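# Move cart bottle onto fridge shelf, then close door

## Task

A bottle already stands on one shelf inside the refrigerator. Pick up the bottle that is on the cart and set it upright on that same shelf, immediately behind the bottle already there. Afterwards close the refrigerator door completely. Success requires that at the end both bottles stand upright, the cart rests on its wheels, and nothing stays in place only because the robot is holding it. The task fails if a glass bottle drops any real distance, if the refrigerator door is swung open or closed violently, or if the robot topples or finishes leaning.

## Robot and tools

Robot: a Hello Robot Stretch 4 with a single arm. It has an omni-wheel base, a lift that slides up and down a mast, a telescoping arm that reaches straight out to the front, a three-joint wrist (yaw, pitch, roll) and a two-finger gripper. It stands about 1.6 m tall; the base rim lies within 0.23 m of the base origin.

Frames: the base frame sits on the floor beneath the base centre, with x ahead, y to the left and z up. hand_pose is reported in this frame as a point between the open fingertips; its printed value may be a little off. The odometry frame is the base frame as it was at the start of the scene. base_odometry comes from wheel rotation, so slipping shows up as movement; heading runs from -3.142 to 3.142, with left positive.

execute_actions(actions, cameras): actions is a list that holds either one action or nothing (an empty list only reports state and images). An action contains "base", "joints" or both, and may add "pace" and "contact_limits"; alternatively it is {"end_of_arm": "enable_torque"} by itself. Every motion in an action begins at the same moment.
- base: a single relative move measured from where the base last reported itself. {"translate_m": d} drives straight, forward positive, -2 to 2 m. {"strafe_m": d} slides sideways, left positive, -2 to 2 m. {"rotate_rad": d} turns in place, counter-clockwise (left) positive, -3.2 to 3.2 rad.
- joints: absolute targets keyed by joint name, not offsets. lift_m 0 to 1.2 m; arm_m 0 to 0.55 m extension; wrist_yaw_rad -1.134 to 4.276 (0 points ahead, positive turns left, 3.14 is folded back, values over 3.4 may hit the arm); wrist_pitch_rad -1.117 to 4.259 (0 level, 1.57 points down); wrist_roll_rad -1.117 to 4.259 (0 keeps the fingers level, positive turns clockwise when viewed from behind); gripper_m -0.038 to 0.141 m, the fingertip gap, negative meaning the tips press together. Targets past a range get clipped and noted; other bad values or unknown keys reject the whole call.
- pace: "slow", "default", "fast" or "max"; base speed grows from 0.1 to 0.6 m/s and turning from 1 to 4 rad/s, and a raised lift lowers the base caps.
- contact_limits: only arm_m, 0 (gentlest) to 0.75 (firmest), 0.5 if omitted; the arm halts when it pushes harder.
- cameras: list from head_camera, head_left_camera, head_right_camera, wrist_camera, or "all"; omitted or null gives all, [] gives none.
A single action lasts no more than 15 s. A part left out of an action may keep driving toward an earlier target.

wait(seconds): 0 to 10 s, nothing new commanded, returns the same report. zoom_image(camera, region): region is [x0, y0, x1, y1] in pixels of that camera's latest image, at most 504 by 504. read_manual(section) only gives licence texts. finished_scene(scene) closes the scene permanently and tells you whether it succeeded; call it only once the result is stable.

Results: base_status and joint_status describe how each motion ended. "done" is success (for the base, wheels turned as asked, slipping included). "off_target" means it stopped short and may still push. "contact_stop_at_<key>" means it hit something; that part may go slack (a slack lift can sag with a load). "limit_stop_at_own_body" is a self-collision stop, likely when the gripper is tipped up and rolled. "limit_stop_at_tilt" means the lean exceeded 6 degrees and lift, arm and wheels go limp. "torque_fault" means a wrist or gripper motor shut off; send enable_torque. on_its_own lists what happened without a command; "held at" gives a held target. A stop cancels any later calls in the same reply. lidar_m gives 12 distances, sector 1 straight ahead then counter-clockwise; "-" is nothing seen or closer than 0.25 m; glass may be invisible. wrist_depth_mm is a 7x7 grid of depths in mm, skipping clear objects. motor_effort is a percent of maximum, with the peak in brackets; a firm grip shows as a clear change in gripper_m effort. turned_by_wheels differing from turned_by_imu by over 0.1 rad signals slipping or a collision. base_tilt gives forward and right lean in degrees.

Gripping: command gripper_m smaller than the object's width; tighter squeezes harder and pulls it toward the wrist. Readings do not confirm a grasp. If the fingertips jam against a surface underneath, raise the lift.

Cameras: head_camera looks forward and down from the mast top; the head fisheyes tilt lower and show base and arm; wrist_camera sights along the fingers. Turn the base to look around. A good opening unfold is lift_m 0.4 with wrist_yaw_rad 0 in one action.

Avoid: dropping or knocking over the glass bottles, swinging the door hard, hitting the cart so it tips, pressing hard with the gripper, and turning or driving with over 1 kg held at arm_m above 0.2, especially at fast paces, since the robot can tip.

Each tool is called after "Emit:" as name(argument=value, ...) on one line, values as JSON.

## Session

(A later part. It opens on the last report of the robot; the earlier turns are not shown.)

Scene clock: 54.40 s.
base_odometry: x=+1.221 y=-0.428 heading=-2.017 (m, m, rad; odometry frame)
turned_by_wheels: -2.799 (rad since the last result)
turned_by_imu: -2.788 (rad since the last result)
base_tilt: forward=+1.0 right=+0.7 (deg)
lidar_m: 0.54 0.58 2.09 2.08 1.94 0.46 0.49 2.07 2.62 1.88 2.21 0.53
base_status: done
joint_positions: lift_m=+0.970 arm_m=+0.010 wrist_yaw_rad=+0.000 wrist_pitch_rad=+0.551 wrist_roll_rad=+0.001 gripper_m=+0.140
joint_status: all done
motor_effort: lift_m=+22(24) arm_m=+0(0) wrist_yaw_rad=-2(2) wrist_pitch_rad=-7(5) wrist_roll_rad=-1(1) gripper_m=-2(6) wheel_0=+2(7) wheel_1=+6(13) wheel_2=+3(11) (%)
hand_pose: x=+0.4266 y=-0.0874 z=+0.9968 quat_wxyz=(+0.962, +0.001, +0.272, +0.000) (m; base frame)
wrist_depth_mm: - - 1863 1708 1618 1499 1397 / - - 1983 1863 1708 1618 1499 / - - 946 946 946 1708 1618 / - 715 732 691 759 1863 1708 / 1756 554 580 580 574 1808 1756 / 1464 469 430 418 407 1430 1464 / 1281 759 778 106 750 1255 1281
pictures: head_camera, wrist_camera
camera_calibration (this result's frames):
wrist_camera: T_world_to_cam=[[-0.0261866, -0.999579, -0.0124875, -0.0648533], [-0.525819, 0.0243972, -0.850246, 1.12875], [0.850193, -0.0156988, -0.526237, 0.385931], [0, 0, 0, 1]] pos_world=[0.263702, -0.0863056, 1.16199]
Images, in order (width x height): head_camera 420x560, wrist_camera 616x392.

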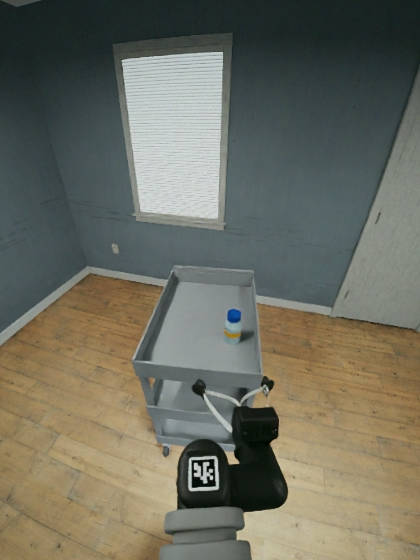

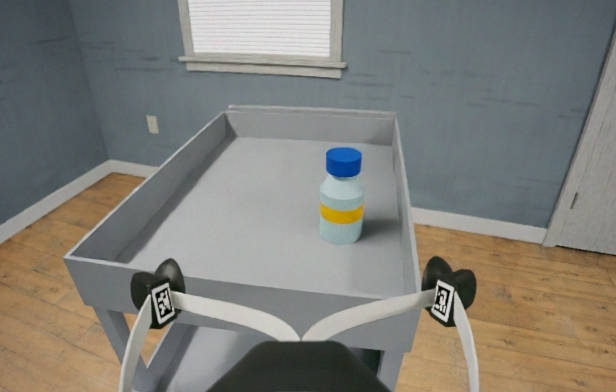

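Emit:
execute_actions(actions=[{"base":{"strafe_m":-0.048},"joints":{"lift_m":0.87,"arm_m":0.22,"gripper_m":0.115}}], cameras=["wrist_camera"])

Scene clock: 56.63 s.
base_odometry: x=+1.178 y=-0.407 heading=-2.017 (m, m, rad; odometry frame)
turned_by_wheels: +0.000 (rad since the last result)
turned_by_imu: +0.000 (rad since the last result)
base_tilt: forward=+1.0 right=+0.6 (deg)
lidar_m: 0.52 0.57 2.14 2.11 1.94 0.46 1.20 2.04 2.58 1.82 2.16 0.53
base_status: done
joint_positions: lift_m=+0.870 arm_m=+0.219 wrist_yaw_rad=+0.000 wrist_pitch_rad=+0.552 wrist_roll_rad=+0.001 gripper_m=+0.115
joint_status: all done
motor_effort: lift_m=+16(19) arm_m=+5(2) wrist_yaw_rad=-2(0) wrist_pitch_rad=-6(8) wrist_roll_rad=-1(1) gripper_m=-1(1) wheel_0=+1(10) wheel_1=-4(11) wheel_2=+0(3) (%)
hand_pose: x=+0.6357 y=-0.0874 z=+0.8972 quat_wxyz=(+0.962, +0.000, +0.272, +0.000) (m; base frame)
wrist_depth_mm: 1921 1808 1618 1499 1397 1308 1229 / - 1921 1708 1537 1499 1397 1308 / - 640 715 668 707 1499 1430 / 469 530 530 322 525 1618 1537 / 413 418 418 345 402 1618 1537 / 340 332 322 347 236 1366 1308 / 296 290 301 106 293 1160 1160
pictures: wrist_camera
camera_calibration (this result's frames):
wrist_camera: T_world_to_cam=[[-0.0259605, -0.999585, -0.0124781, -0.0607176], [-0.526132, 0.0242759, -0.850056, 1.15402], [0.850007, -0.0155028, -0.526544, 0.156148], [0, 0, 0, 1]] pos_world=[0.472863, -0.0862865, 1.06244]
Images, in order (width x height): wrist_camera 616x392.

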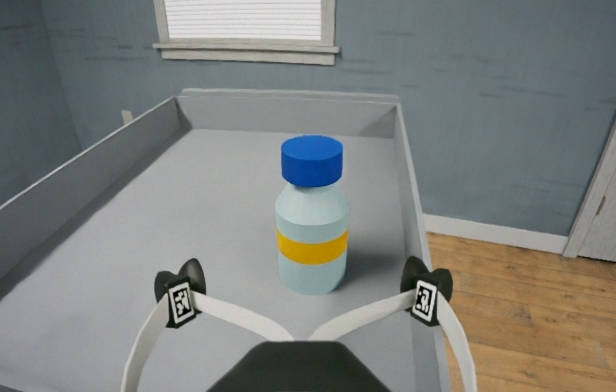

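Emit:
execute_actions(actions=[{"joints":{"lift_m":0.838,"arm_m":0.34}}], cameras=["wrist_camera"])

Emit:
execute_actions(actions=[{"joints":{"gripper_m":0.02}}], cameras=["wrist_camera"])

Scene clock: 58.37 s.
base_odometry: x=+1.178 y=-0.407 heading=-2.017 (m, m, rad; odometry frame)
turned_by_wheels: +0.000 (rad since the last result)
turned_by_imu: +0.000 (rad since the last result)
base_tilt: forward=+1.0 right=+0.6 (deg)
lidar_m: 0.51 0.59 2.11 2.14 1.93 0.47 1.19 2.05 2.58 1.82 2.15 0.53
base_status: not commanded
joint_positions: lift_m=+0.838 arm_m=+0.339 wrist_yaw_rad=+0.000 wrist_pitch_rad=+0.552 wrist_roll_rad=+0.001 gripper_m=+0.115
joint_status: all done
motor_effort: lift_m=+16(16) arm_m=+5(7) wrist_yaw_rad=-1(1) wrist_pitch_rad=-8(7) wrist_roll_rad=+0(1) gripper_m=-2(1) wheel_0=+1(1) wheel_1=-5(5) wheel_2=+0(0) (%)
hand_pose: x=+0.7558 y=-0.0874 z=+0.8652 quat_wxyz=(+0.962, +0.000, +0.272, +0.000) (m; base frame)
wrist_depth_mm: 1808 1661 1499 1366 1308 1205 1160 / 1921 1808 1576 1430 1366 1308 1205 / 1983 574 615 591 574 1430 1308 / 421 466 466 183 439 1499 1430 / 366 366 368 197 355 1537 1499 / 300 291 283 200 213 252 1308 / 259 254 265 106 257 230 1138
pictures: wrist_camera
camera_calibration (this result's frames):
wrist_camera: T_world_to_cam=[[-0.0259772, -0.999585, -0.0124782, -0.0579928], [-0.526133, 0.0242847, -0.850056, 1.18996], [0.850006, -0.0155169, -0.526545, 0.0372856], [0, 0, 0, 1]] pos_world=[0.592876, -0.0862878, 1.03044]
Images, in order (width x height): wrist_camera 616x392.

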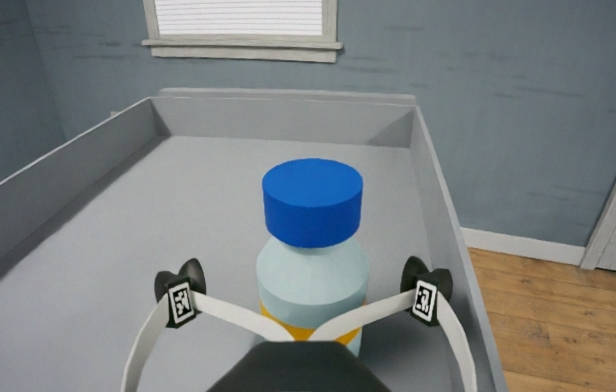

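Scene clock: 60.17 s.
base_odometry: x=+1.178 y=-0.407 heading=-2.017 (m, m, rad; odometry frame)
turned_by_wheels: +0.000 (rad since the last result)
turned_by_imu: +0.000 (rad since the last result)
base_tilt: forward=+1.1 right=+0.5 (deg)
lidar_m: 0.52 0.57 2.13 2.13 1.97 0.48 1.20 2.07 2.58 1.82 2.16 0.54
base_status: not commanded
joint_positions: lift_m=+0.838 arm_m=+0.339 wrist_yaw_rad=+0.000 wrist_pitch_rad=+0.555 wrist_roll_rad=+0.001 gripper_m=+0.020
joint_status: all done
motor_effort: lift_m=+17(17) arm_m=+5(5) wrist_yaw_rad=-1(1) wrist_pitch_rad=-18(18) wrist_roll_rad=-1(1) gripper_m=-23(23) wheel_0=+1(2) wheel_1=-4(5) wheel_2=+0(0) (%)
hand_pose: x=+0.7552 y=-0.0874 z=+0.8643 quat_wxyz=(+0.962, +0.000, +0.274, +0.000) (m; base frame)
wrist_depth_mm: 1808 1661 1499 1397 1308 1182 1138 / 1983 1756 1576 1464 1366 1308 1205 / 1921 554 615 591 569 1397 1308 / 415 459 455 173 445 1499 1430 / 362 364 364 186 359 1537 1499 / 296 298 191 190 187 286 1281 / 257 252 255 106 260 226 1118
pictures: wrist_camera
camera_calibration (this result's frames):
wrist_camera: T_world_to_cam=[[-0.0260927, -0.999583, -0.0123898, -0.0580246], [-0.528991, 0.0243229, -0.848279, 1.18954], [0.848226, -0.0155798, -0.529405, 0.0410559], [0, 0, 0, 1]] pos_world=[0.592918, -0.0862939, 1.03008]
Images, in order (width x height): wrist_camera 616x392.

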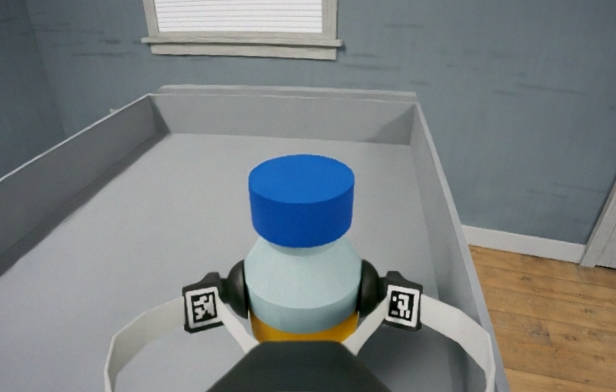

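Emit:
execute_actions(actions=[{"joints":{"lift_m":0.93}}], cameras=[])

Emit:
execute_actions(actions=[{"joints":{"arm_m":0.01},"base":{"strafe_m":-0.3}}], cameras=[])

Emit:
execute_actions(actions=[{"base":{"rotate_rad":2.8}}], cameras=[])

Emit:
execute_actions(actions=[{"base":{"translate_m":0.5},"joints":{"lift_m":0.68}}])

Scene clock: 62.57 s.
base_odometry: x=+1.178 y=-0.407 heading=-2.017 (m, m, rad; odometry frame)
turned_by_wheels: +0.000 (rad since the last result)
turned_by_imu: +0.000 (rad since the last result)
base_tilt: forward=+1.1 right=+0.6 (deg)
lidar_m: 0.52 0.60 2.13 2.13 1.94 0.47 1.19 2.07 2.58 1.84 2.17 0.55
base_status: not commanded
joint_positions: lift_m=+0.930 arm_m=+0.339 wrist_yaw_rad=+0.000 wrist_pitch_rad=+0.555 wrist_roll_rad=+0.001 gripper_m=+0.020
joint_status: all done
motor_effort: lift_m=+23(24) arm_m=+5(5) wrist_yaw_rad=-1(2) wrist_pitch_rad=-18(17) wrist_roll_rad=-1(1) gripper_m=-23(24) wheel_0=+1(1) wheel_1=-4(4) wheel_2=+0(0) (%)
hand_pose: x=+0.7552 y=-0.0874 z=+0.9557 quat_wxyz=(+0.962, +0.000, +0.274, +0.000) (m; base frame)
wrist_depth_mm: 1808 1661 1537 1366 1308 1229 1138 / 1921 1808 1618 1499 1366 1308 1205 / - 1983 683 668 1464 1397 1308 / - 591 634 173 627 1537 1430 / 455 504 508 186 504 1618 1499 / 404 415 191 190 187 1430 1397 / 357 351 355 106 353 1182 1229
pictures: none
No camera images: the call's "cameras" was empty. Leave "cameras" out to get every camera's image.

Scene clock: 64.90 s.
base_odometry: x=+0.908 y=-0.278 heading=-2.017 (m, m, rad; odometry frame)
turned_by_wheels: +0.000 (rad since the last result)
turned_by_imu: +0.000 (rad since the last result)
base_tilt: forward=+1.0 right=+0.7 (deg)
lidar_m: 0.41 0.56 2.39 2.44 0.67 0.68 1.26 2.19 2.29 1.53 1.83 1.91
base_status: done
joint_positions: lift_m=+0.930 arm_m=+0.011 wrist_yaw_rad=+0.000 wrist_pitch_rad=+0.556 wrist_roll_rad=+0.001 gripper_m=+0.020
joint_status: all done
motor_effort: lift_m=+22(23) arm_m=-4(8) wrist_yaw_rad=-3(1) wrist_pitch_rad=-19(19) wrist_roll_rad=-1(1) gripper_m=-23(23) wheel_0=+1(10) wheel_1=-3(13) wheel_2=+0(1) (%)
hand_pose: x=+0.4268 y=-0.0874 z=+0.9557 quat_wxyz=(+0.962, +0.000, +0.274, +0.000) (m; base frame)
wrist_depth_mm: - 1921 1756 1661 1499 1397 1308 / - 1983 1808 1756 1618 1499 1397 / 820 866 866 1863 1756 1618 1499 / 640 647 654 172 1863 1708 1618 / 508 488 976 186 1756 1756 1708 / 427 413 191 190 186 1430 1397 / 715 683 732 106 1255 1205 1229
pictures: none
No camera images: the call's "cameras" was empty. Leave "cameras" out to get every camera's image.

Scene clock: 67.73 s.
base_odometry: x=+0.908 y=-0.278 heading=+0.782 (m, m, rad; odometry frame)
turned_by_wheels: +2.799 (rad since the last result)
turned_by_imu: +2.787 (rad since the last result)
base_tilt: forward=+1.0 right=+0.6 (deg)
lidar_m: 0.46 1.85 2.39 1.55 1.58 1.99 1.91 0.54 0.60 2.40 2.49 0.65
base_status: done
joint_positions: lift_m=+0.930 arm_m=+0.011 wrist_yaw_rad=+0.000 wrist_pitch_rad=+0.555 wrist_roll_rad=+0.001 gripper_m=+0.020
joint_status: not commanded
motor_effort: lift_m=+22(23) arm_m=-4(5) wrist_yaw_rad=-3(2) wrist_pitch_rad=-18(20) wrist_roll_rad=+0(1) gripper_m=-24(24) wheel_0=-4(9) wheel_1=-6(11) wheel_2=-3(13) (%)
hand_pose: x=+0.4269 y=-0.0874 z=+0.9558 quat_wxyz=(+0.962, +0.000, +0.274, +0.000) (m; base frame)
wrist_depth_mm: 1430 1397 1281 1336 788 392 315 / 1537 1537 1078 1430 809 399 338 / 1661 1708 1336 1464 820 404 399 / 1808 1863 1229 173 831 418 1863 / 1756 1756 1336 186 723 466 1756 / 1430 1464 191 190 187 500 1430 / 1229 1205 1229 106 723 1160 1229
pictures: none
No camera images: the call's "cameras" was empty. Leave "cameras" out to get every camera's image.

Scene clock: 70.90 s.
base_odometry: x=+1.262 y=+0.074 heading=+0.782 (m, m, rad; odometry frame)
turned_by_wheels: +0.000 (rad since the last result)
turned_by_imu: -0.001 (rad since the last result)
base_tilt: forward=+0.9 right=+0.6 (deg)
lidar_m: 0.75 0.77 1.84 2.31 1.73 2.23 2.41 0.99 2.52 2.39 0.28 0.39
base_status: done
joint_positions: lift_m=+0.680 arm_m=+0.011 wrist_yaw_rad=+0.000 wrist_pitch_rad=+0.556 wrist_roll_rad=+0.001 gripper_m=+0.020
joint_status: all done
motor_effort: lift_m=+17(21) arm_m=-4(4) wrist_yaw_rad=-2(1) wrist_pitch_rad=-20(19) wrist_roll_rad=-1(0) gripper_m=-24(24) wheel_0=+2(5) wheel_1=+4(11) wheel_2=-1(11) (%)
hand_pose: x=+0.4268 y=-0.0874 z=+0.7062 quat_wxyz=(+0.962, +0.000, +0.274, +0.000) (m; base frame)
wrist_depth_mm: 466 661 854 866 574 373 - / 496 668 931 931 591 379 273 / 544 676 854 904 603 384 277 / 1205 634 647 173 621 387 279 / 1336 683 1078 186 640 389 278 / 1098 723 191 190 187 357 276 / 960 842 842 106 691 351 -
pictures: head_camera, head_left_camera, head_right_camera, wrist_camera
camera_calibration (this result's frames):
wrist_camera: T_world_to_cam=[[-0.0260223, -0.999585, -0.0123846, -0.0685683], [-0.529349, 0.0242878, -0.848057, 0.881643], [0.848005, -0.0155126, -0.529761, 0.236277], [0, 0, 0, 1]] pos_world=[0.264548, -0.0862877, 0.872005]
Images, in order (width x height): head_camera 420x560, head_left_camera 420x672, head_right_camera 420x672, wrist_camera 616x392.

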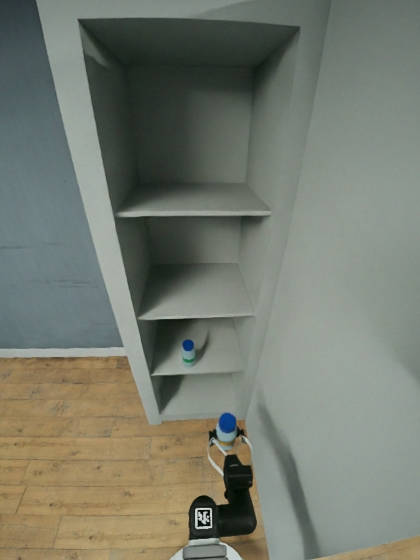

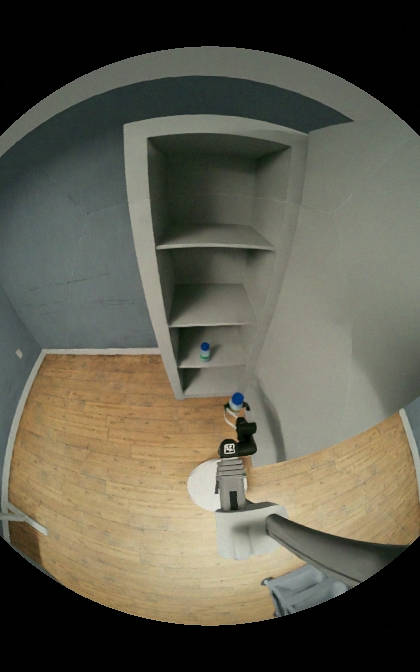

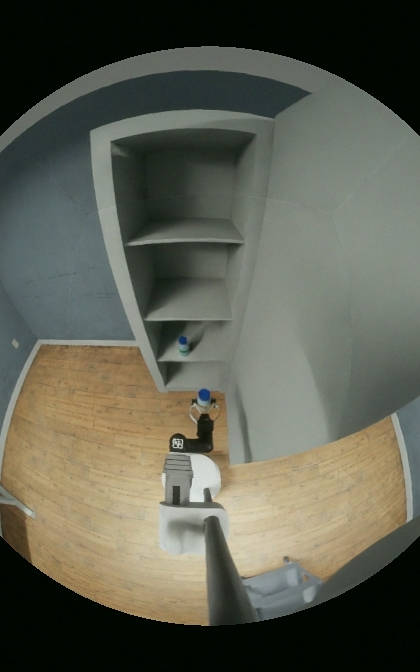

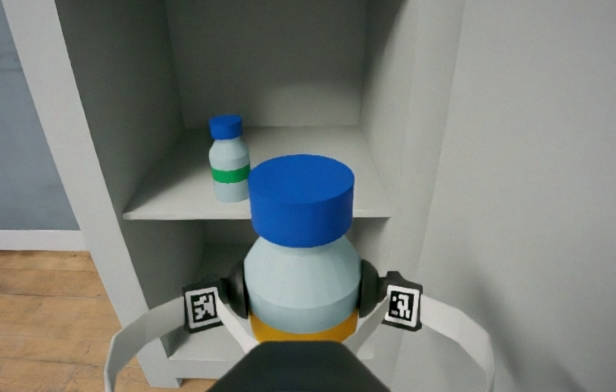

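Emit:
execute_actions(actions=[{"base":{"rotate_rad":-0.1},"joints":{"lift_m":0.605,"wrist_yaw_rad":0.25,"arm_m":0.25}}], cameras=["wrist_camera","head_camera"])

Scene clock: 73.43 s.
base_odometry: x=+1.262 y=+0.074 heading=+0.684 (m, m, rad; odometry frame)
turned_by_wheels: -0.099 (rad since the last result)
turned_by_imu: -0.099 (rad since the last result)
base_tilt: forward=+1.0 right=+0.6 (deg)
lidar_m: 0.66 0.77 1.70 2.30 1.73 1.98 2.41 1.00 1.11 2.38 0.28 0.35
base_status: done
joint_positions: lift_m=+0.605 arm_m=+0.249 wrist_yaw_rad=+0.250 wrist_pitch_rad=+0.556 wrist_roll_rad=+0.001 gripper_m=+0.020
joint_status: all done
motor_effort: lift_m=+17(16) arm_m=+5(10) wrist_yaw_rad=-2(2) wrist_pitch_rad=-17(19) wrist_roll_rad=-1(1) gripper_m=-23(24) wheel_0=+4(8) wheel_1=+6(9) wheel_2=+3(7) (%)
hand_pose: x=+0.6792 y=-0.0240 z=+0.6312 quat_wxyz=(+0.954, -0.034, +0.272, +0.120) (m; base frame)
wrist_depth_mm: 413 549 661 647 621 330 - / 413 564 723 691 668 330 233 / 418 574 389 699 661 325 251 / 427 521 389 172 521 319 273 / 421 439 404 186 418 319 297 / 459 535 191 190 187 338 272 / 517 585 732 106 634 373 -
pictures: head_camera, wrist_camera
camera_calibration (this result's frames):
wrist_camera: T_world_to_cam=[[0.222084, -0.974949, -0.0123867, -0.167515], [-0.51885, -0.107414, -0.84809, 0.939832], [0.825514, 0.194774, -0.529708, 0.00380884], [0, 0, 0, 1]] pos_world=[0.52169, -0.0631085, 0.797005]
Images, in order (width x height): head_camera 420x560, wrist_camera 616x392.

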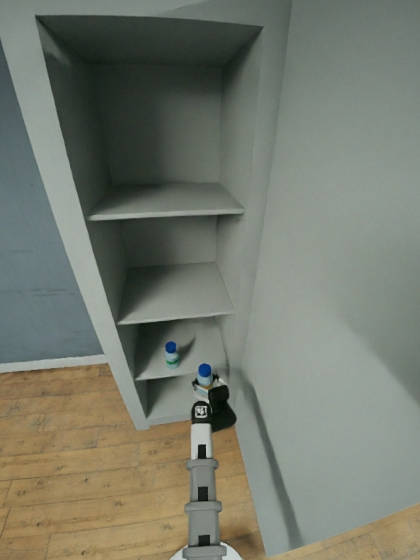

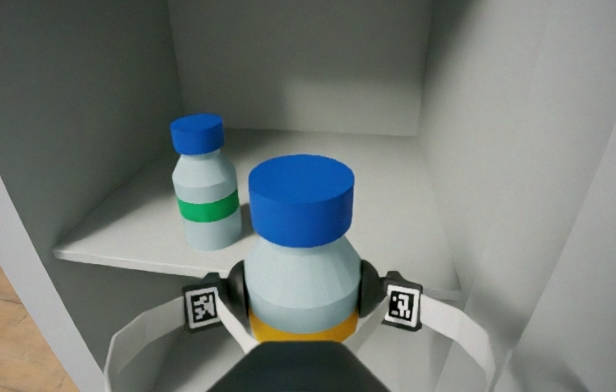

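Emit:
execute_actions(actions=[{"base":{"translate_m":0.04},"joints":{"lift_m":0.595,"arm_m":0.46},"contact_limits":{"arm_m":0.15}}], cameras=["wrist_camera"])

Emit:
execute_actions(actions=[{"joints":{"arm_m":0.545,"wrist_yaw_rad":0.45},"contact_limits":{"arm_m":0.15},"pace":"slow"}], cameras=["wrist_camera"])

Emit:
execute_actions(actions=[{"joints":{"wrist_yaw_rad":0.89},"pace":"slow"}], cameras=["wrist_camera","head_camera"])

Emit:
zoom_image(camera="head_camera", region=[110,300,260,400])

Scene clock: 76.20 s.
base_odometry: x=+1.293 y=+0.099 heading=+0.684 (m, m, rad; odometry frame)
turned_by_wheels: +0.000 (rad since the last result)
turned_by_imu: +0.000 (rad since the last result)
base_tilt: forward=+1.2 right=+0.6 (deg)
lidar_m: 0.69 0.72 1.61 2.32 1.74 2.03 2.44 1.01 2.57 2.39 0.25 0.33
base_status: done
joint_positions: lift_m=+0.595 arm_m=+0.459 wrist_yaw_rad=+0.250 wrist_pitch_rad=+0.555 wrist_roll_rad=+0.001 gripper_m=+0.020
joint_status: all done
motor_effort: lift_m=+17(16) arm_m=+5(4) wrist_yaw_rad=-2(1) wrist_pitch_rad=-19(19) wrist_roll_rad=-1(1) gripper_m=-24(24) wheel_0=+1(9) wheel_1=+4(10) wheel_2=-2(9) (%)
contact_limits: arm_m 0.15
hand_pose: x=+0.8892 y=-0.0240 z=+0.6212 quat_wxyz=(+0.954, -0.034, +0.272, +0.120) (m; base frame)
wrist_depth_mm: 439 439 427 413 399 248 - / 445 473 455 442 427 247 164 / 452 521 500 473 462 242 163 / 462 508 508 173 480 238 161 / 402 402 402 186 399 230 157 / 329 330 191 190 187 188 - / 198 279 283 106 289 191 -
pictures: wrist_camera
camera_calibration (this result's frames):
wrist_camera: T_world_to_cam=[[0.222084, -0.974949, -0.0123883, -0.214275], [-0.518798, -0.1074, -0.848124, 1.04031], [0.825547, 0.194782, -0.529653, -0.174905], [0, 0, 0, 1]] pos_world=[0.731689, -0.0631088, 0.787017]
Images, in order (width x height): wrist_camera 616x392.

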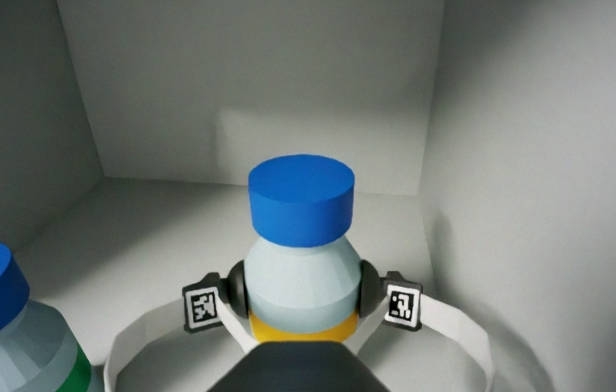

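Scene clock: 78.33 s.
base_odometry: x=+1.293 y=+0.099 heading=+0.684 (m, m, rad; odometry frame)
turned_by_wheels: +0.000 (rad since the last result)
turned_by_imu: +0.000 (rad since the last result)
base_tilt: forward=+1.0 right=+0.6 (deg)
lidar_m: 0.70 0.72 1.65 2.33 1.73 2.00 2.45 1.02 2.60 2.40 0.26 0.34
base_status: not commanded
joint_positions: lift_m=+0.595 arm_m=+0.544 wrist_yaw_rad=+0.450 wrist_pitch_rad=+0.555 wrist_roll_rad=+0.001 gripper_m=+0.020
joint_status: all done
motor_effort: lift_m=+17(18) arm_m=+5(5) wrist_yaw_rad=-2(5) wrist_pitch_rad=-18(17) wrist_roll_rad=-1(0) gripper_m=-24(23) wheel_0=+1(1) wheel_1=+4(4) wheel_2=-2(2) (%)
contact_limits: arm_m 0.15
hand_pose: x=+0.9738 y=+0.0279 z=+0.6212 quat_wxyz=(+0.937, -0.061, +0.267, +0.214) (m; base frame)
wrist_depth_mm: 359 397 364 336 310 287 272 / 364 424 394 362 334 306 285 / 375 459 433 387 362 330 286 / 387 480 466 173 392 357 267 / 382 399 404 186 399 377 248 / 329 330 191 190 187 315 236 / 286 279 282 106 289 270 -
pictures: wrist_camera
camera_calibration (this result's frames):
wrist_camera: T_world_to_cam=[[0.411177, -0.911471, -0.0123888, -0.368355], [-0.487159, -0.208236, -0.848124, 1.06177], [0.770461, 0.354765, -0.529653, -0.205665], [0, 0, 0, 1]] pos_world=[0.827165, -0.0416832, 0.787017]
Images, in order (width x height): wrist_camera 616x392.

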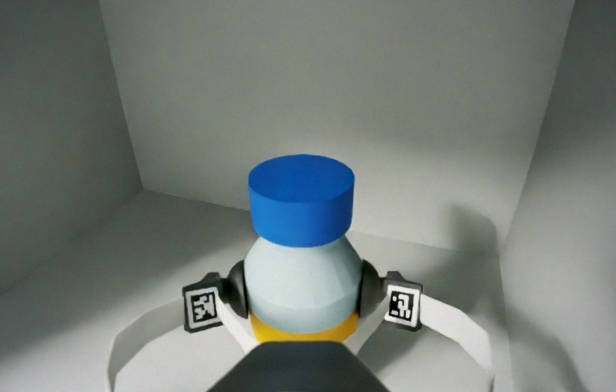

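Scene clock: 79.30 s.
base_odometry: x=+1.293 y=+0.099 heading=+0.684 (m, m, rad; odometry frame)
turned_by_wheels: +0.000 (rad since the last result)
turned_by_imu: +0.000 (rad since the last result)
base_tilt: forward=+1.0 right=+0.6 (deg)
lidar_m: 0.71 0.73 1.62 2.32 1.72 2.01 2.45 0.99 2.61 2.38 0.25 0.34
base_status: not commanded
joint_positions: lift_m=+0.595 arm_m=+0.544 wrist_yaw_rad=+0.890 wrist_pitch_rad=+0.555 wrist_roll_rad=+0.001 gripper_m=+0.020
joint_status: all done
motor_effort: lift_m=+17(17) arm_m=+5(5) wrist_yaw_rad=-1(6) wrist_pitch_rad=-18(17) wrist_roll_rad=-1(1) gripper_m=-24(23) wheel_0=+1(2) wheel_1=+4(4) wheel_2=-2(2) (%)
hand_pose: x=+0.9373 y=+0.1354 z=+0.6212 quat_wxyz=(+0.868, -0.118, +0.248, +0.414) (m; base frame)
wrist_depth_mm: 254 291 347 407 349 293 - / 263 306 373 433 373 307 272 / 277 324 394 462 399 329 287 / 293 345 413 173 430 349 304 / 307 366 402 186 399 366 324 / 148 330 191 190 187 327 322 / 129 159 282 106 289 274 282
pictures: head_camera, wrist_camera
camera_calibration (this result's frames):
wrist_camera: T_world_to_cam=[[0.760132, -0.649651, -0.0123896, -0.617889], [-0.352131, -0.39584, -0.848124, 0.965227], [0.54608, 0.649048, -0.529653, -0.045237], [0, 0, 0, 1]] pos_world=[0.834266, 0.0100245, 0.787017]
Images, in order (width x height): head_camera 420x560, wrist_camera 616x392.

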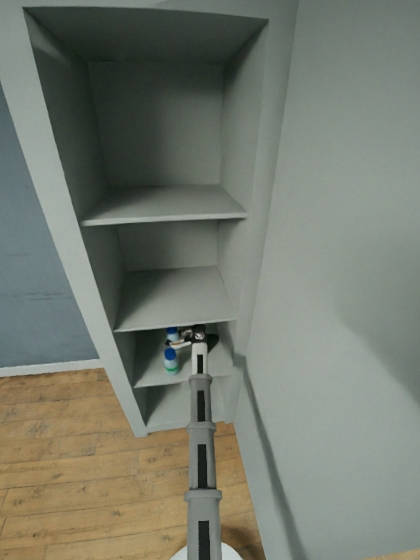

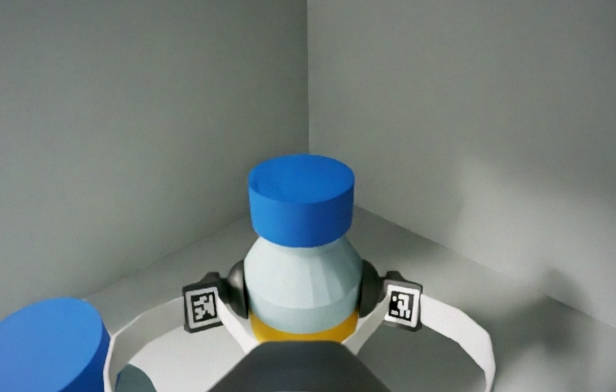

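Region (110, 300, 260, 400) of head_camera's 420x560 image, scaled by 3.360, with more detail than that image has.

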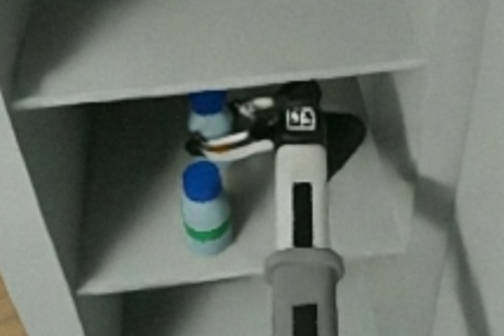

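Emit:
execute_actions(actions=[{"base":{"translate_m":0.035},"pace":"slow"}], cameras=[])

Emit:
execute_actions(actions=[{"base":{"strafe_m":0.02},"pace":"slow"}], cameras=[])

Emit:
execute_actions(actions=[{"joints":{"lift_m":0.567},"pace":"slow"}], cameras=["wrist_camera","head_camera"])

Scene clock: 81.50 s.
base_odometry: x=+1.320 y=+0.121 heading=+0.684 (m, m, rad; odometry frame)
turned_by_wheels: +0.001 (rad since the last result)
turned_by_imu: +0.000 (rad since the last result)
base_tilt: forward=+1.0 right=+0.6 (deg)
lidar_m: 0.66 0.67 1.59 2.32 1.74 2.04 2.48 1.06 2.60 0.25 0.25 0.33
base_status: done
joint_positions: lift_m=+0.595 arm_m=+0.544 wrist_yaw_rad=+0.890 wrist_pitch_rad=+0.555 wrist_roll_rad=+0.001 gripper_m=+0.020
joint_status: not commanded
motor_effort: lift_m=+17(17) arm_m=+5(5) wrist_yaw_rad=-2(1) wrist_pitch_rad=-19(18) wrist_roll_rad=-1(1) gripper_m=-24(25) wheel_0=+4(6) wheel_1=+6(5) wheel_2=-3(9) (%)
hand_pose: x=+0.9373 y=+0.1354 z=+0.6212 quat_wxyz=(+0.868, -0.118, +0.248, +0.414) (m; base frame)
wrist_depth_mm: 257 294 351 384 312 262 - / 266 309 375 410 332 276 244 / 281 327 399 433 357 294 257 / 294 347 415 172 384 312 273 / 309 370 404 186 384 332 289 / 319 330 191 190 187 324 303 / 287 279 283 106 289 274 282
pictures: none
No camera images: the call's "cameras" was empty. Leave "cameras" out to get every camera's image.

Scene clock: 82.60 s.
base_odometry: x=+1.308 y=+0.137 heading=+0.685 (m, m, rad; odometry frame)
turned_by_wheels: +0.000 (rad since the last result)
turned_by_imu: +0.000 (rad since the last result)
base_tilt: forward=+1.1 right=+0.5 (deg)
lidar_m: 0.66 0.68 1.58 2.30 1.74 1.98 2.47 1.06 2.63 0.25 0.27 0.37
base_status: done
joint_positions: lift_m=+0.595 arm_m=+0.544 wrist_yaw_rad=+0.890 wrist_pitch_rad=+0.555 wrist_roll_rad=+0.001 gripper_m=+0.020
joint_status: not commanded
motor_effort: lift_m=+17(17) arm_m=+5(5) wrist_yaw_rad=-2(0) wrist_pitch_rad=-17(18) wrist_roll_rad=-1(1) gripper_m=-24(24) wheel_0=-3(8) wheel_1=+6(7) wheel_2=+0(2) (%)
hand_pose: x=+0.9373 y=+0.1354 z=+0.6212 quat_wxyz=(+0.868, -0.118, +0.248, +0.414) (m; base frame)
wrist_depth_mm: 241 277 330 373 309 260 - / 250 290 351 399 330 273 242 / 264 307 375 424 355 291 255 / 277 327 392 172 382 310 271 / 291 345 389 186 384 329 286 / 307 330 191 190 187 322 300 / 286 279 283 106 289 276 281
pictures: none
No camera images: the call's "cameras" was empty. Leave "cameras" out to get every camera's image.

Scene clock: 83.63 s.
base_odometry: x=+1.308 y=+0.137 heading=+0.685 (m, m, rad; odometry frame)
turned_by_wheels: +0.000 (rad since the last result)
turned_by_imu: +0.000 (rad since the last result)
base_tilt: forward=+1.0 right=+0.5 (deg)
lidar_m: 0.66 0.70 1.56 2.30 1.75 2.02 2.47 1.05 2.62 0.28 0.25 0.35
base_status: not commanded
joint_positions: lift_m=+0.567 arm_m=+0.544 wrist_yaw_rad=+0.890 wrist_pitch_rad=+0.555 wrist_roll_rad=+0.001 gripper_m=+0.020
joint_status: all done
motor_effort: lift_m=+17(17) arm_m=+5(5) wrist_yaw_rad=-2(0) wrist_pitch_rad=-17(17) wrist_roll_rad=-1(0) gripper_m=-24(23) wheel_0=-3(3) wheel_1=+6(6) wheel_2=+0(0) (%)
hand_pose: x=+0.9373 y=+0.1354 z=+0.5932 quat_wxyz=(+0.868, -0.118, +0.248, +0.414) (m; base frame)
wrist_depth_mm: 241 277 330 373 310 259 - / 250 290 351 399 330 273 242 / 263 309 375 424 355 291 255 / 277 325 389 173 382 310 270 / 291 336 359 186 357 327 286 / 291 296 191 190 187 291 287 / 256 249 253 106 257 245 -
pictures: head_camera, wrist_camera
camera_calibration (this result's frames):
wrist_camera: T_world_to_cam=[[0.76029, -0.649466, -0.0123897, -0.61836], [-0.352035, -0.395926, -0.848124, 0.941438], [0.545922, 0.649181, -0.529653, -0.0599481], [0, 0, 0, 1]] pos_world=[0.834279, 0.0100536, 0.759043]
Images, in order (width x height): head_camera 420x560, wrist_camera 616x392.

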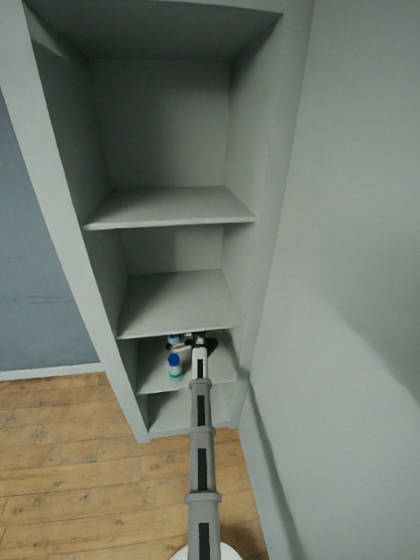

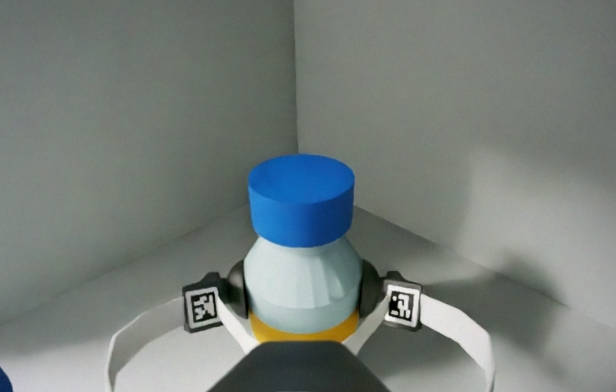

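Emit:
execute_actions(actions=[{"joints":{"arm_m":0.527},"pace":"slow"}], cameras=[])

Emit:
execute_actions(actions=[{"joints":{"gripper_m":0.08},"pace":"slow"}], cameras=["wrist_camera"])

Emit:
execute_actions(actions=[{"joints":{"lift_m":0.603},"pace":"slow"}], cameras=[])

Emit:
execute_actions(actions=[{"joints":{"wrist_pitch_rad":0.15},"pace":"slow"}], cameras=[])

Emit:
execute_actions(actions=[{"joints":{"wrist_yaw_rad":0.4,"gripper_m":0.0,"arm_m":0.01}}], cameras=["wrist_camera","head_camera"])

Scene clock: 87.37 s.
base_odometry: x=+1.308 y=+0.137 heading=+0.685 (m, m, rad; odometry frame)
turned_by_wheels: +0.000 (rad since the last result)
turned_by_imu: +0.000 (rad since the last result)
base_tilt: forward=+1.1 right=+0.6 (deg)
lidar_m: 0.66 0.68 1.57 2.28 1.75 2.01 2.48 1.06 2.60 0.28 0.28 0.35
base_status: not commanded
joint_positions: lift_m=+0.567 arm_m=+0.528 wrist_yaw_rad=+0.890 wrist_pitch_rad=+0.555 wrist_roll_rad=+0.001 gripper_m=+0.020
joint_status: all done
motor_effort: lift_m=+17(17) arm_m=-5(6) wrist_yaw_rad=-2(2) wrist_pitch_rad=-20(17) wrist_roll_rad=-2(1) gripper_m=-25(23) wheel_0=-3(3) wheel_1=+6(6) wheel_2=+0(0) (%)
hand_pose: x=+0.9210 y=+0.1354 z=+0.5932 quat_wxyz=(+0.868, -0.118, +0.248, +0.414) (m; base frame)
wrist_depth_mm: 240 274 329 382 327 274 - / 248 287 349 407 349 289 254 / 262 306 373 433 375 307 268 / 276 324 389 173 402 327 286 / 290 334 359 186 357 338 301 / 290 296 191 190 187 291 287 / 252 250 253 106 257 246 -
pictures: none
No camera images: the call's "cameras" was empty. Leave "cameras" out to get every camera's image.

Scene clock: 89.77 s.
base_odometry: x=+1.308 y=+0.137 heading=+0.685 (m, m, rad; odometry frame)
turned_by_wheels: +0.000 (rad since the last result)
turned_by_imu: +0.000 (rad since the last result)
base_tilt: forward=+1.1 right=+0.6 (deg)
lidar_m: 0.68 0.69 1.59 2.29 1.70 1.99 2.48 1.06 2.63 0.28 0.25 0.32
base_status: not commanded
joint_positions: lift_m=+0.567 arm_m=+0.528 wrist_yaw_rad=+0.890 wrist_pitch_rad=+0.551 wrist_roll_rad=+0.001 gripper_m=+0.080
joint_status: all done
motor_effort: lift_m=+17(17) arm_m=-5(5) wrist_yaw_rad=-2(0) wrist_pitch_rad=-7(18) wrist_roll_rad=-1(1) gripper_m=-2(24) wheel_0=-3(3) wheel_1=+6(6) wheel_2=+0(0) (%)
hand_pose: x=+0.9213 y=+0.1359 z=+0.5942 quat_wxyz=(+0.869, -0.117, +0.246, +0.414) (m; base frame)
wrist_depth_mm: 240 276 329 382 327 274 - / 248 289 349 407 349 289 254 / 262 306 373 430 373 306 270 / 274 324 384 183 402 325 285 / 290 336 366 197 364 338 301 / 290 301 198 200 195 296 291 / 258 251 263 106 260 250 -
pictures: wrist_camera
camera_calibration (this result's frames):
wrist_camera: T_world_to_cam=[[0.760214, -0.649552, -0.0124968, -0.605785], [-0.349917, -0.393173, -0.850278, 0.935803], [0.547387, 0.650767, -0.526185, -0.0546223], [0, 0, 0, 1]] pos_world=[0.817879, 0.00998994, 0.759381]
Images, in order (width x height): wrist_camera 616x392.

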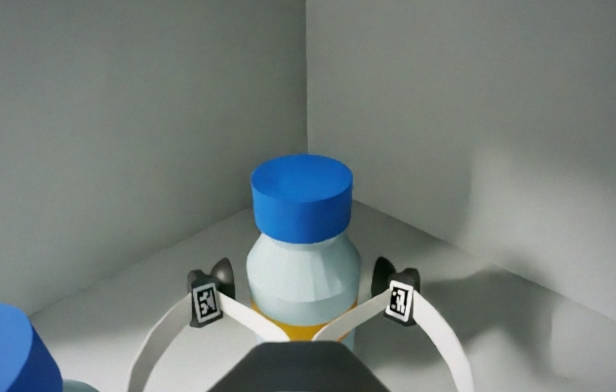

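Scene clock: 90.90 s.
base_odometry: x=+1.308 y=+0.137 heading=+0.685 (m, m, rad; odometry frame)
turned_by_wheels: +0.000 (rad since the last result)
turned_by_imu: +0.000 (rad since the last result)
base_tilt: forward=+1.0 right=+0.5 (deg)
lidar_m: 0.67 0.67 1.56 2.30 1.73 2.00 2.47 1.07 2.62 0.26 0.26 0.36
base_status: not commanded
joint_positions: lift_m=+0.603 arm_m=+0.528 wrist_yaw_rad=+0.890 wrist_pitch_rad=+0.551 wrist_roll_rad=+0.001 gripper_m=+0.080
joint_status: all done
motor_effort: lift_m=+22(23) arm_m=-5(4) wrist_yaw_rad=-1(2) wrist_pitch_rad=-8(6) wrist_roll_rad=-1(1) gripper_m=-2(1) wheel_0=-3(3) wheel_1=+6(6) wheel_2=+0(0) (%)
hand_pose: x=+0.9213 y=+0.1359 z=+0.6298 quat_wxyz=(+0.869, -0.117, +0.246, +0.414) (m; base frame)
wrist_depth_mm: 240 274 329 382 327 274 - / 249 289 349 407 347 289 254 / 262 307 373 442 373 307 268 / 276 325 399 466 399 327 285 / 290 343 402 204 402 347 301 / 306 334 198 214 195 340 314 / 297 290 303 106 300 289 293
pictures: none
No camera images: the call's "cameras" was empty. Leave "cameras" out to get every camera's image.

Scene clock: 91.83 s.
base_odometry: x=+1.308 y=+0.137 heading=+0.685 (m, m, rad; odometry frame)
turned_by_wheels: +0.000 (rad since the last result)
turned_by_imu: +0.000 (rad since the last result)
base_tilt: forward=+1.1 right=+0.6 (deg)
lidar_m: 0.66 0.68 1.52 2.29 1.76 1.98 2.47 1.06 2.62 0.26 0.26 0.36
base_status: not commanded
joint_positions: lift_m=+0.603 arm_m=+0.528 wrist_yaw_rad=+0.890 wrist_pitch_rad=+0.153 wrist_roll_rad=+0.001 gripper_m=+0.080
joint_status: all done
motor_effort: lift_m=+22(22) arm_m=-4(5) wrist_yaw_rad=-2(1) wrist_pitch_rad=-11(16) wrist_roll_rad=-1(0) gripper_m=-1(2) wheel_0=-3(3) wheel_1=+6(6) wheel_2=+0(0) (%)
hand_pose: x=+0.9461 y=+0.1665 z=+0.7370 quat_wxyz=(+0.900, -0.032, +0.069, +0.429) (m; base frame)
wrist_depth_mm: 216 221 228 232 232 234 - / 255 294 347 399 345 294 259 / 258 301 362 421 359 300 265 / 262 304 368 430 368 304 270 / 264 309 364 439 366 309 272 / 267 304 199 445 195 314 276 / 271 297 373 106 384 307 278
pictures: none
No camera images: the call's "cameras" was empty. Leave "cameras" out to get every camera's image.

Scene clock: 94.40 s.
base_odometry: x=+1.308 y=+0.137 heading=+0.685 (m, m, rad; odometry frame)
turned_by_wheels: +0.000 (rad since the last result)
turned_by_imu: +0.000 (rad since the last result)
base_tilt: forward=+1.0 right=+0.6 (deg)
lidar_m: 0.66 0.67 1.56 2.29 1.75 1.99 2.50 1.05 2.62 0.29 0.26 0.36
base_status: not commanded
joint_positions: lift_m=+0.603 arm_m=+0.011 wrist_yaw_rad=+0.400 wrist_pitch_rad=+0.152 wrist_roll_rad=+0.001 gripper_m=+0.000
joint_status: all done
motor_effort: lift_m=+22(22) arm_m=-5(9) wrist_yaw_rad=-2(8) wrist_pitch_rad=-10(11) wrist_roll_rad=-1(1) gripper_m=-6(6) wheel_0=-3(3) wheel_1=+6(6) wheel_2=+0(0) (%)
hand_pose: x=+0.4784 y=+0.0305 z=+0.7371 quat_wxyz=(+0.977, -0.015, +0.075, +0.198) (m; base frame)
wrist_depth_mm: 1229 488 574 842 798 741 439 / 1255 496 517 668 517 500 404 / 1308 1205 597 878 831 768 449 / 1366 1229 603 891 842 788 424 / 1397 1255 603 820 854 798 430 / 1430 1281 186 204 627 615 424 / 1430 1308 539 106 492 496 410
pictures: head_camera, wrist_camera
camera_calibration (this result's frames):
wrist_camera: T_world_to_cam=[[0.371583, -0.928147, -0.0216475, -0.134549], [-0.151517, -0.0376222, -0.987738, 0.85646], [0.915952, 0.370307, -0.15461, -0.110071], [0, 0, 0, 1]] pos_world=[0.280584, -0.0518996, 0.826028]
Images, in order (width x height): head_camera 420x560, wrist_camera 616x392.

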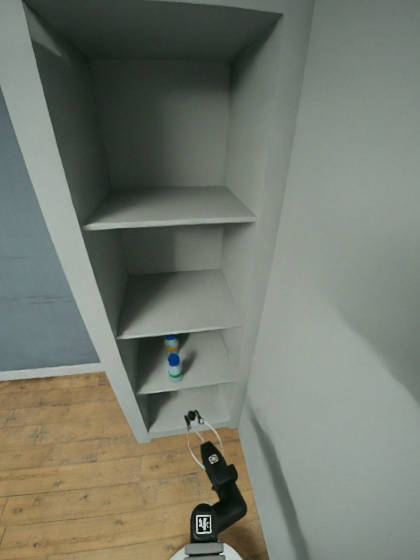

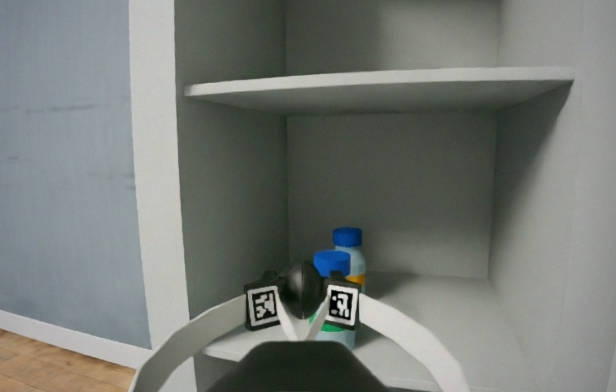

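Emit:
execute_actions(actions=[{"base":{"translate_m":-0.5},"joints":{"wrist_yaw_rad":0,"wrist_pitch_rad":0,"lift_m":0.3}}], cameras=[])

Emit:
execute_actions(actions=[{"base":{"rotate_rad":-0.77}}], cameras=["head_camera"])

Emit:
execute_actions(actions=[{"joints":{"arm_m":0.52,"wrist_yaw_rad":-1.1},"contact_limits":{"arm_m":0.15}}], cameras=["head_camera"])

Scene clock: 98.17 s.
base_odometry: x=+0.920 y=-0.179 heading=+0.684 (m, m, rad; odometry frame)
turned_by_wheels: -0.001 (rad since the last result)
turned_by_imu: +0.000 (rad since the last result)
base_tilt: forward=+0.9 right=+0.6 (deg)
lidar_m: 0.97 1.16 2.22 2.15 1.50 1.91 1.97 0.64 0.66 2.46 2.52 0.62
base_status: done
joint_positions: lift_m=+0.300 arm_m=+0.011 wrist_yaw_rad=+0.000 wrist_pitch_rad=+0.003 wrist_roll_rad=+0.001 gripper_m=+0.000
joint_status: all done
motor_effort: lift_m=+16(21) arm_m=-4(5) wrist_yaw_rad=-2(2) wrist_pitch_rad=-10(14) wrist_roll_rad=+0(1) gripper_m=-6(6) wheel_0=-3(8) wheel_1=-3(10) wheel_2=-1(13) (%)
hand_pose: x=+0.4702 y=-0.0874 z=+0.4777 quat_wxyz=(+1.000, +0.001, +0.001, +0.000) (m; base frame)
wrist_depth_mm: 1464 1464 1397 1397 683 392 322 / 1430 1430 1138 1160 691 397 320 / 1430 1025 1397 1397 699 402 320 / 1430 1025 1366 1397 699 402 320 / 1430 1025 1397 1397 699 404 320 / 1397 1430 186 204 530 402 319 / 1182 1042 931 106 627 373 319
pictures: none
No camera images: the call's "cameras" was empty. Leave "cameras" out to get every camera's image.

Scene clock: 99.70 s.
base_odometry: x=+0.920 y=-0.179 heading=-0.085 (m, m, rad; odometry frame)
turned_by_wheels: -0.769 (rad since the last result)
turned_by_imu: -0.766 (rad since the last result)
base_tilt: forward=+0.9 right=+0.5 (deg)
lidar_m: 0.63 0.61 1.16 1.91 2.28 1.51 1.61 1.99 1.03 0.63 0.84 2.46
base_status: done
joint_positions: lift_m=+0.300 arm_m=+0.011 wrist_yaw_rad=+0.000 wrist_pitch_rad=+0.003 wrist_roll_rad=+0.001 gripper_m=+0.000
joint_status: not commanded
motor_effort: lift_m=+16(16) arm_m=-4(5) wrist_yaw_rad=-3(3) wrist_pitch_rad=-10(10) wrist_roll_rad=-1(1) gripper_m=-6(5) wheel_0=+2(11) wheel_1=+5(12) wheel_2=+2(11) (%)
hand_pose: x=+0.4702 y=-0.0874 z=+0.4776 quat_wxyz=(+1.000, +0.001, +0.001, +0.000) (m; base frame)
wrist_depth_mm: 389 1661 - - - - 1863 / 387 1661 - - - - 1863 / 387 1661 - - - - 1863 / 387 1661 - - - - 1863 / 387 1661 - - - - 1863 / 384 1499 186 204 1576 1708 1661 / 384 402 1160 106 1138 1138 1160
pictures: head_camera
Images, in order (width x height): head_camera 420x560.

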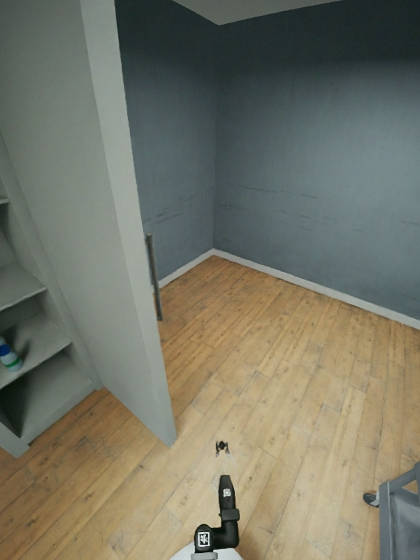

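Scene clock: 102.27 s.
base_odometry: x=+0.920 y=-0.179 heading=-0.085 (m, m, rad; odometry frame)
turned_by_wheels: +0.000 (rad since the last result)
turned_by_imu: +0.000 (rad since the last result)
base_tilt: forward=+1.1 right=+0.5 (deg)
lidar_m: 0.62 0.62 1.16 1.85 2.28 1.53 1.60 2.00 1.03 0.65 0.83 2.45
base_status: not commanded
joint_positions: lift_m=+0.300 arm_m=+0.519 wrist_yaw_rad=-1.100 wrist_pitch_rad=+0.003 wrist_roll_rad=+0.001 gripper_m=+0.000
joint_status: all done
motor_effort: lift_m=+16(16) arm_m=+5(2) wrist_yaw_rad=-2(11) wrist_pitch_rad=-10(10) wrist_roll_rad=-1(1) gripper_m=-5(6) wheel_0=+2(3) wheel_1=+5(5) wheel_2=+2(2) (%)
contact_limits: arm_m 0.15
hand_pose: x=+0.7431 y=-0.2967 z=+0.4776 quat_wxyz=(+0.853, +0.001, +0.001, -0.523) (m; base frame)
wrist_depth_mm: 1618 1756 1921 - - - - / 1661 1756 1983 - - - - / 1618 1756 1983 - - - - / 1618 1756 1983 - - - - / 1618 1756 1983 - - - - / 1576 1708 186 204 1618 1756 1708 / 1182 1118 1138 106 1138 1160 1182
pictures: head_camera
Images, in order (width x height): head_camera 420x560.

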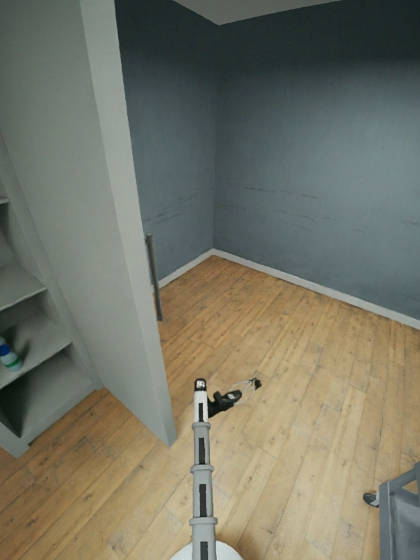

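Emit:
execute_actions(actions=[{"base":{"strafe_m":0.55},"pace":"slow"}], cameras=["head_camera","head_left_camera"])

Scene clock: 109.13 s.
base_odometry: x=+0.967 y=+0.368 heading=-0.085 (m, m, rad; odometry frame)
turned_by_wheels: +0.000 (rad since the last result)
turned_by_imu: -0.004 (rad since the last result)
base_tilt: forward=+1.1 right=+0.6 (deg)
lidar_m: 0.85 0.62 0.98 1.42 1.93 1.81 1.36 1.96 2.40 1.18 2.84 2.82
base_status: done
joint_positions: lift_m=+0.300 arm_m=+0.519 wrist_yaw_rad=-1.100 wrist_pitch_rad=+0.002 wrist_roll_rad=+0.001 gripper_m=+0.000
joint_status: not commanded
motor_effort: lift_m=+16(16) arm_m=+5(6) wrist_yaw_rad=-1(2) wrist_pitch_rad=-9(10) wrist_roll_rad=+0(1) gripper_m=-6(6) wheel_0=-3(22) wheel_1=+6(10) wheel_2=-3(17) (%)
hand_pose: x=+0.7430 y=-0.2968 z=+0.4777 quat_wxyz=(+0.853, +0.001, +0.001, -0.523) (m; base frame)
wrist_depth_mm: 1983 - - - - - - / 1983 - - - - - - / 1921 - - - - - - / 1921 - - - - - - / 1921 - - - - - - / 1708 1808 186 204 1618 1756 1661 / 1182 1138 1138 106 1160 1160 1160
pictures: head_camera, head_left_camera
Images, in order (width x height): head_camera 420x560, head_left_camera 420x672.

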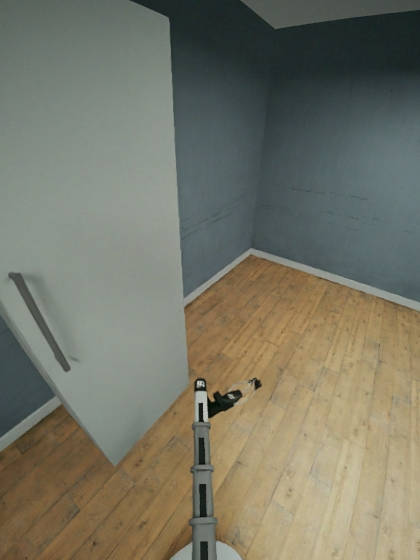

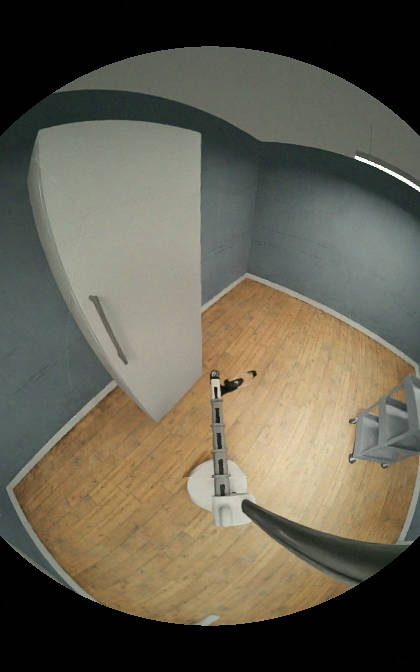

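Emit:
wait(seconds=1.5)

Emit:
zoom_image(camera="head_left_camera", region=[10,100,220,440])

Scene clock: 111.07 s.
base_odometry: x=+0.967 y=+0.368 heading=-0.085 (m, m, rad; odometry frame)
turned_by_wheels: +0.000 (rad since the last result)
turned_by_imu: +0.000 (rad since the last result)
base_tilt: forward=+1.1 right=+0.6 (deg)
lidar_m: 0.83 0.60 0.96 1.43 1.92 1.83 1.33 1.93 2.35 1.20 2.84 2.81
base_status: done
joint_positions: lift_m=+0.300 arm_m=+0.519 wrist_yaw_rad=-1.100 wrist_pitch_rad=+0.002 wrist_roll_rad=+0.001 gripper_m=+0.000
joint_status: not commanded
motor_effort: lift_m=+16(16) arm_m=+5(6) wrist_yaw_rad=-1(2) wrist_pitch_rad=-10(10) wrist_roll_rad=+0(1) gripper_m=-6(6) wheel_0=-3(22) wheel_1=+6(10) wheel_2=-3(17) (%)
hand_pose: x=+0.7430 y=-0.2968 z=+0.4777 quat_wxyz=(+0.853, +0.001, +0.001, -0.523) (m; base frame)
wrist_depth_mm: 1921 - - - - - - / 1863 - - - - - - / 1921 - - - - - - / 1921 - - - - - - / 1921 - - - - - - / 1708 1808 185 204 1618 1708 1756 / 1182 1138 1160 106 1160 1138 1182
wait: 1.50 s; at rest from the start
pictures: head_camera, head_left_camera, head_right_camera, wrist_camera
camera_calibration (this result's frames):
wrist_camera: T_world_to_cam=[[-0.897942, -0.439443, -0.0242882, 0.547315], [0.0194922, 0.0154238, -0.999691, 0.522376], [0.439682, -0.898138, -0.00528393, -0.36523], [0, 0, 0, 1]] pos_world=[0.64186, -0.0955705, 0.533578]
Images, in order (width x height): head_camera 420x560, head_left_camera 420x672, head_right_camera 420x672, wrist_camera 616x392.

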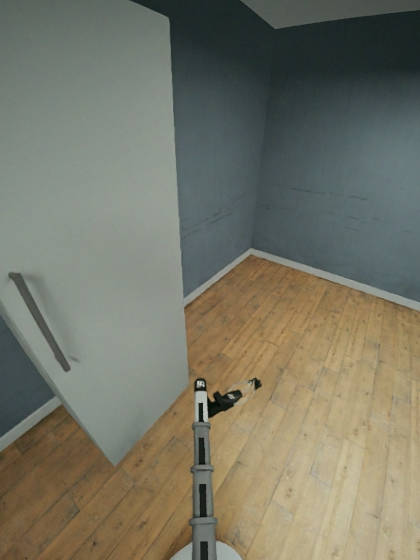

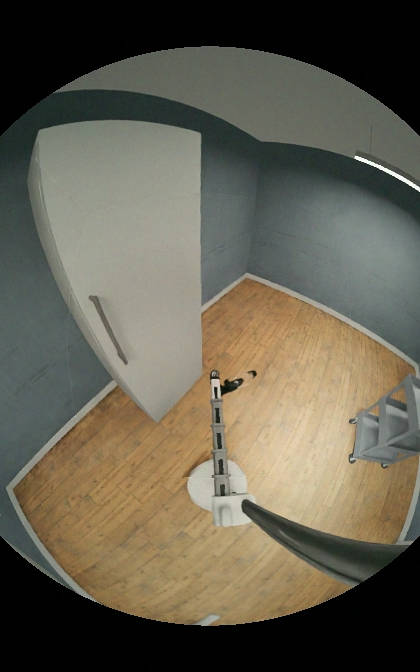

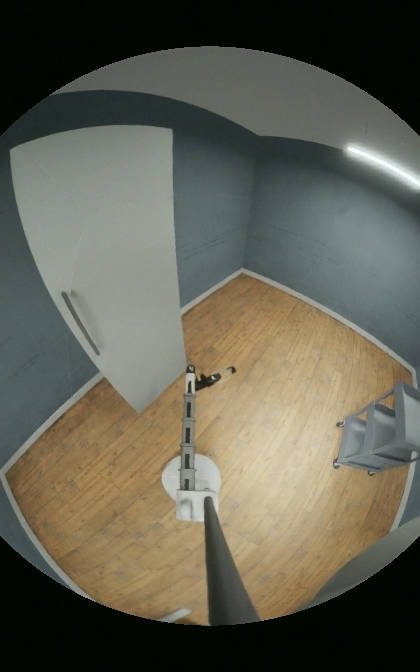

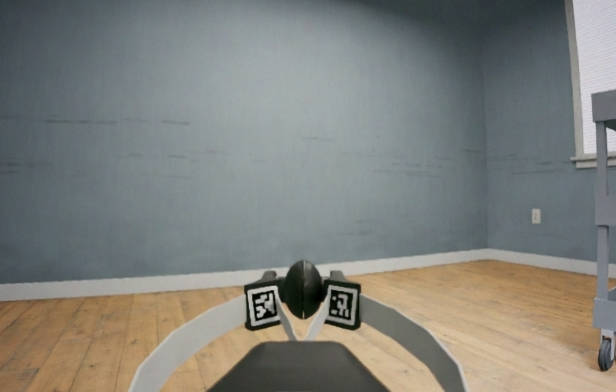

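Region (10, 100, 220, 440) of head_left_camera's 420x672 image, scaled by 1.482, with more detail than that image has; it fills the left 311 columns of this view, and the rest is white.

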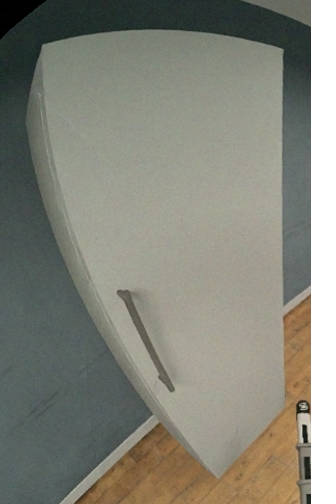

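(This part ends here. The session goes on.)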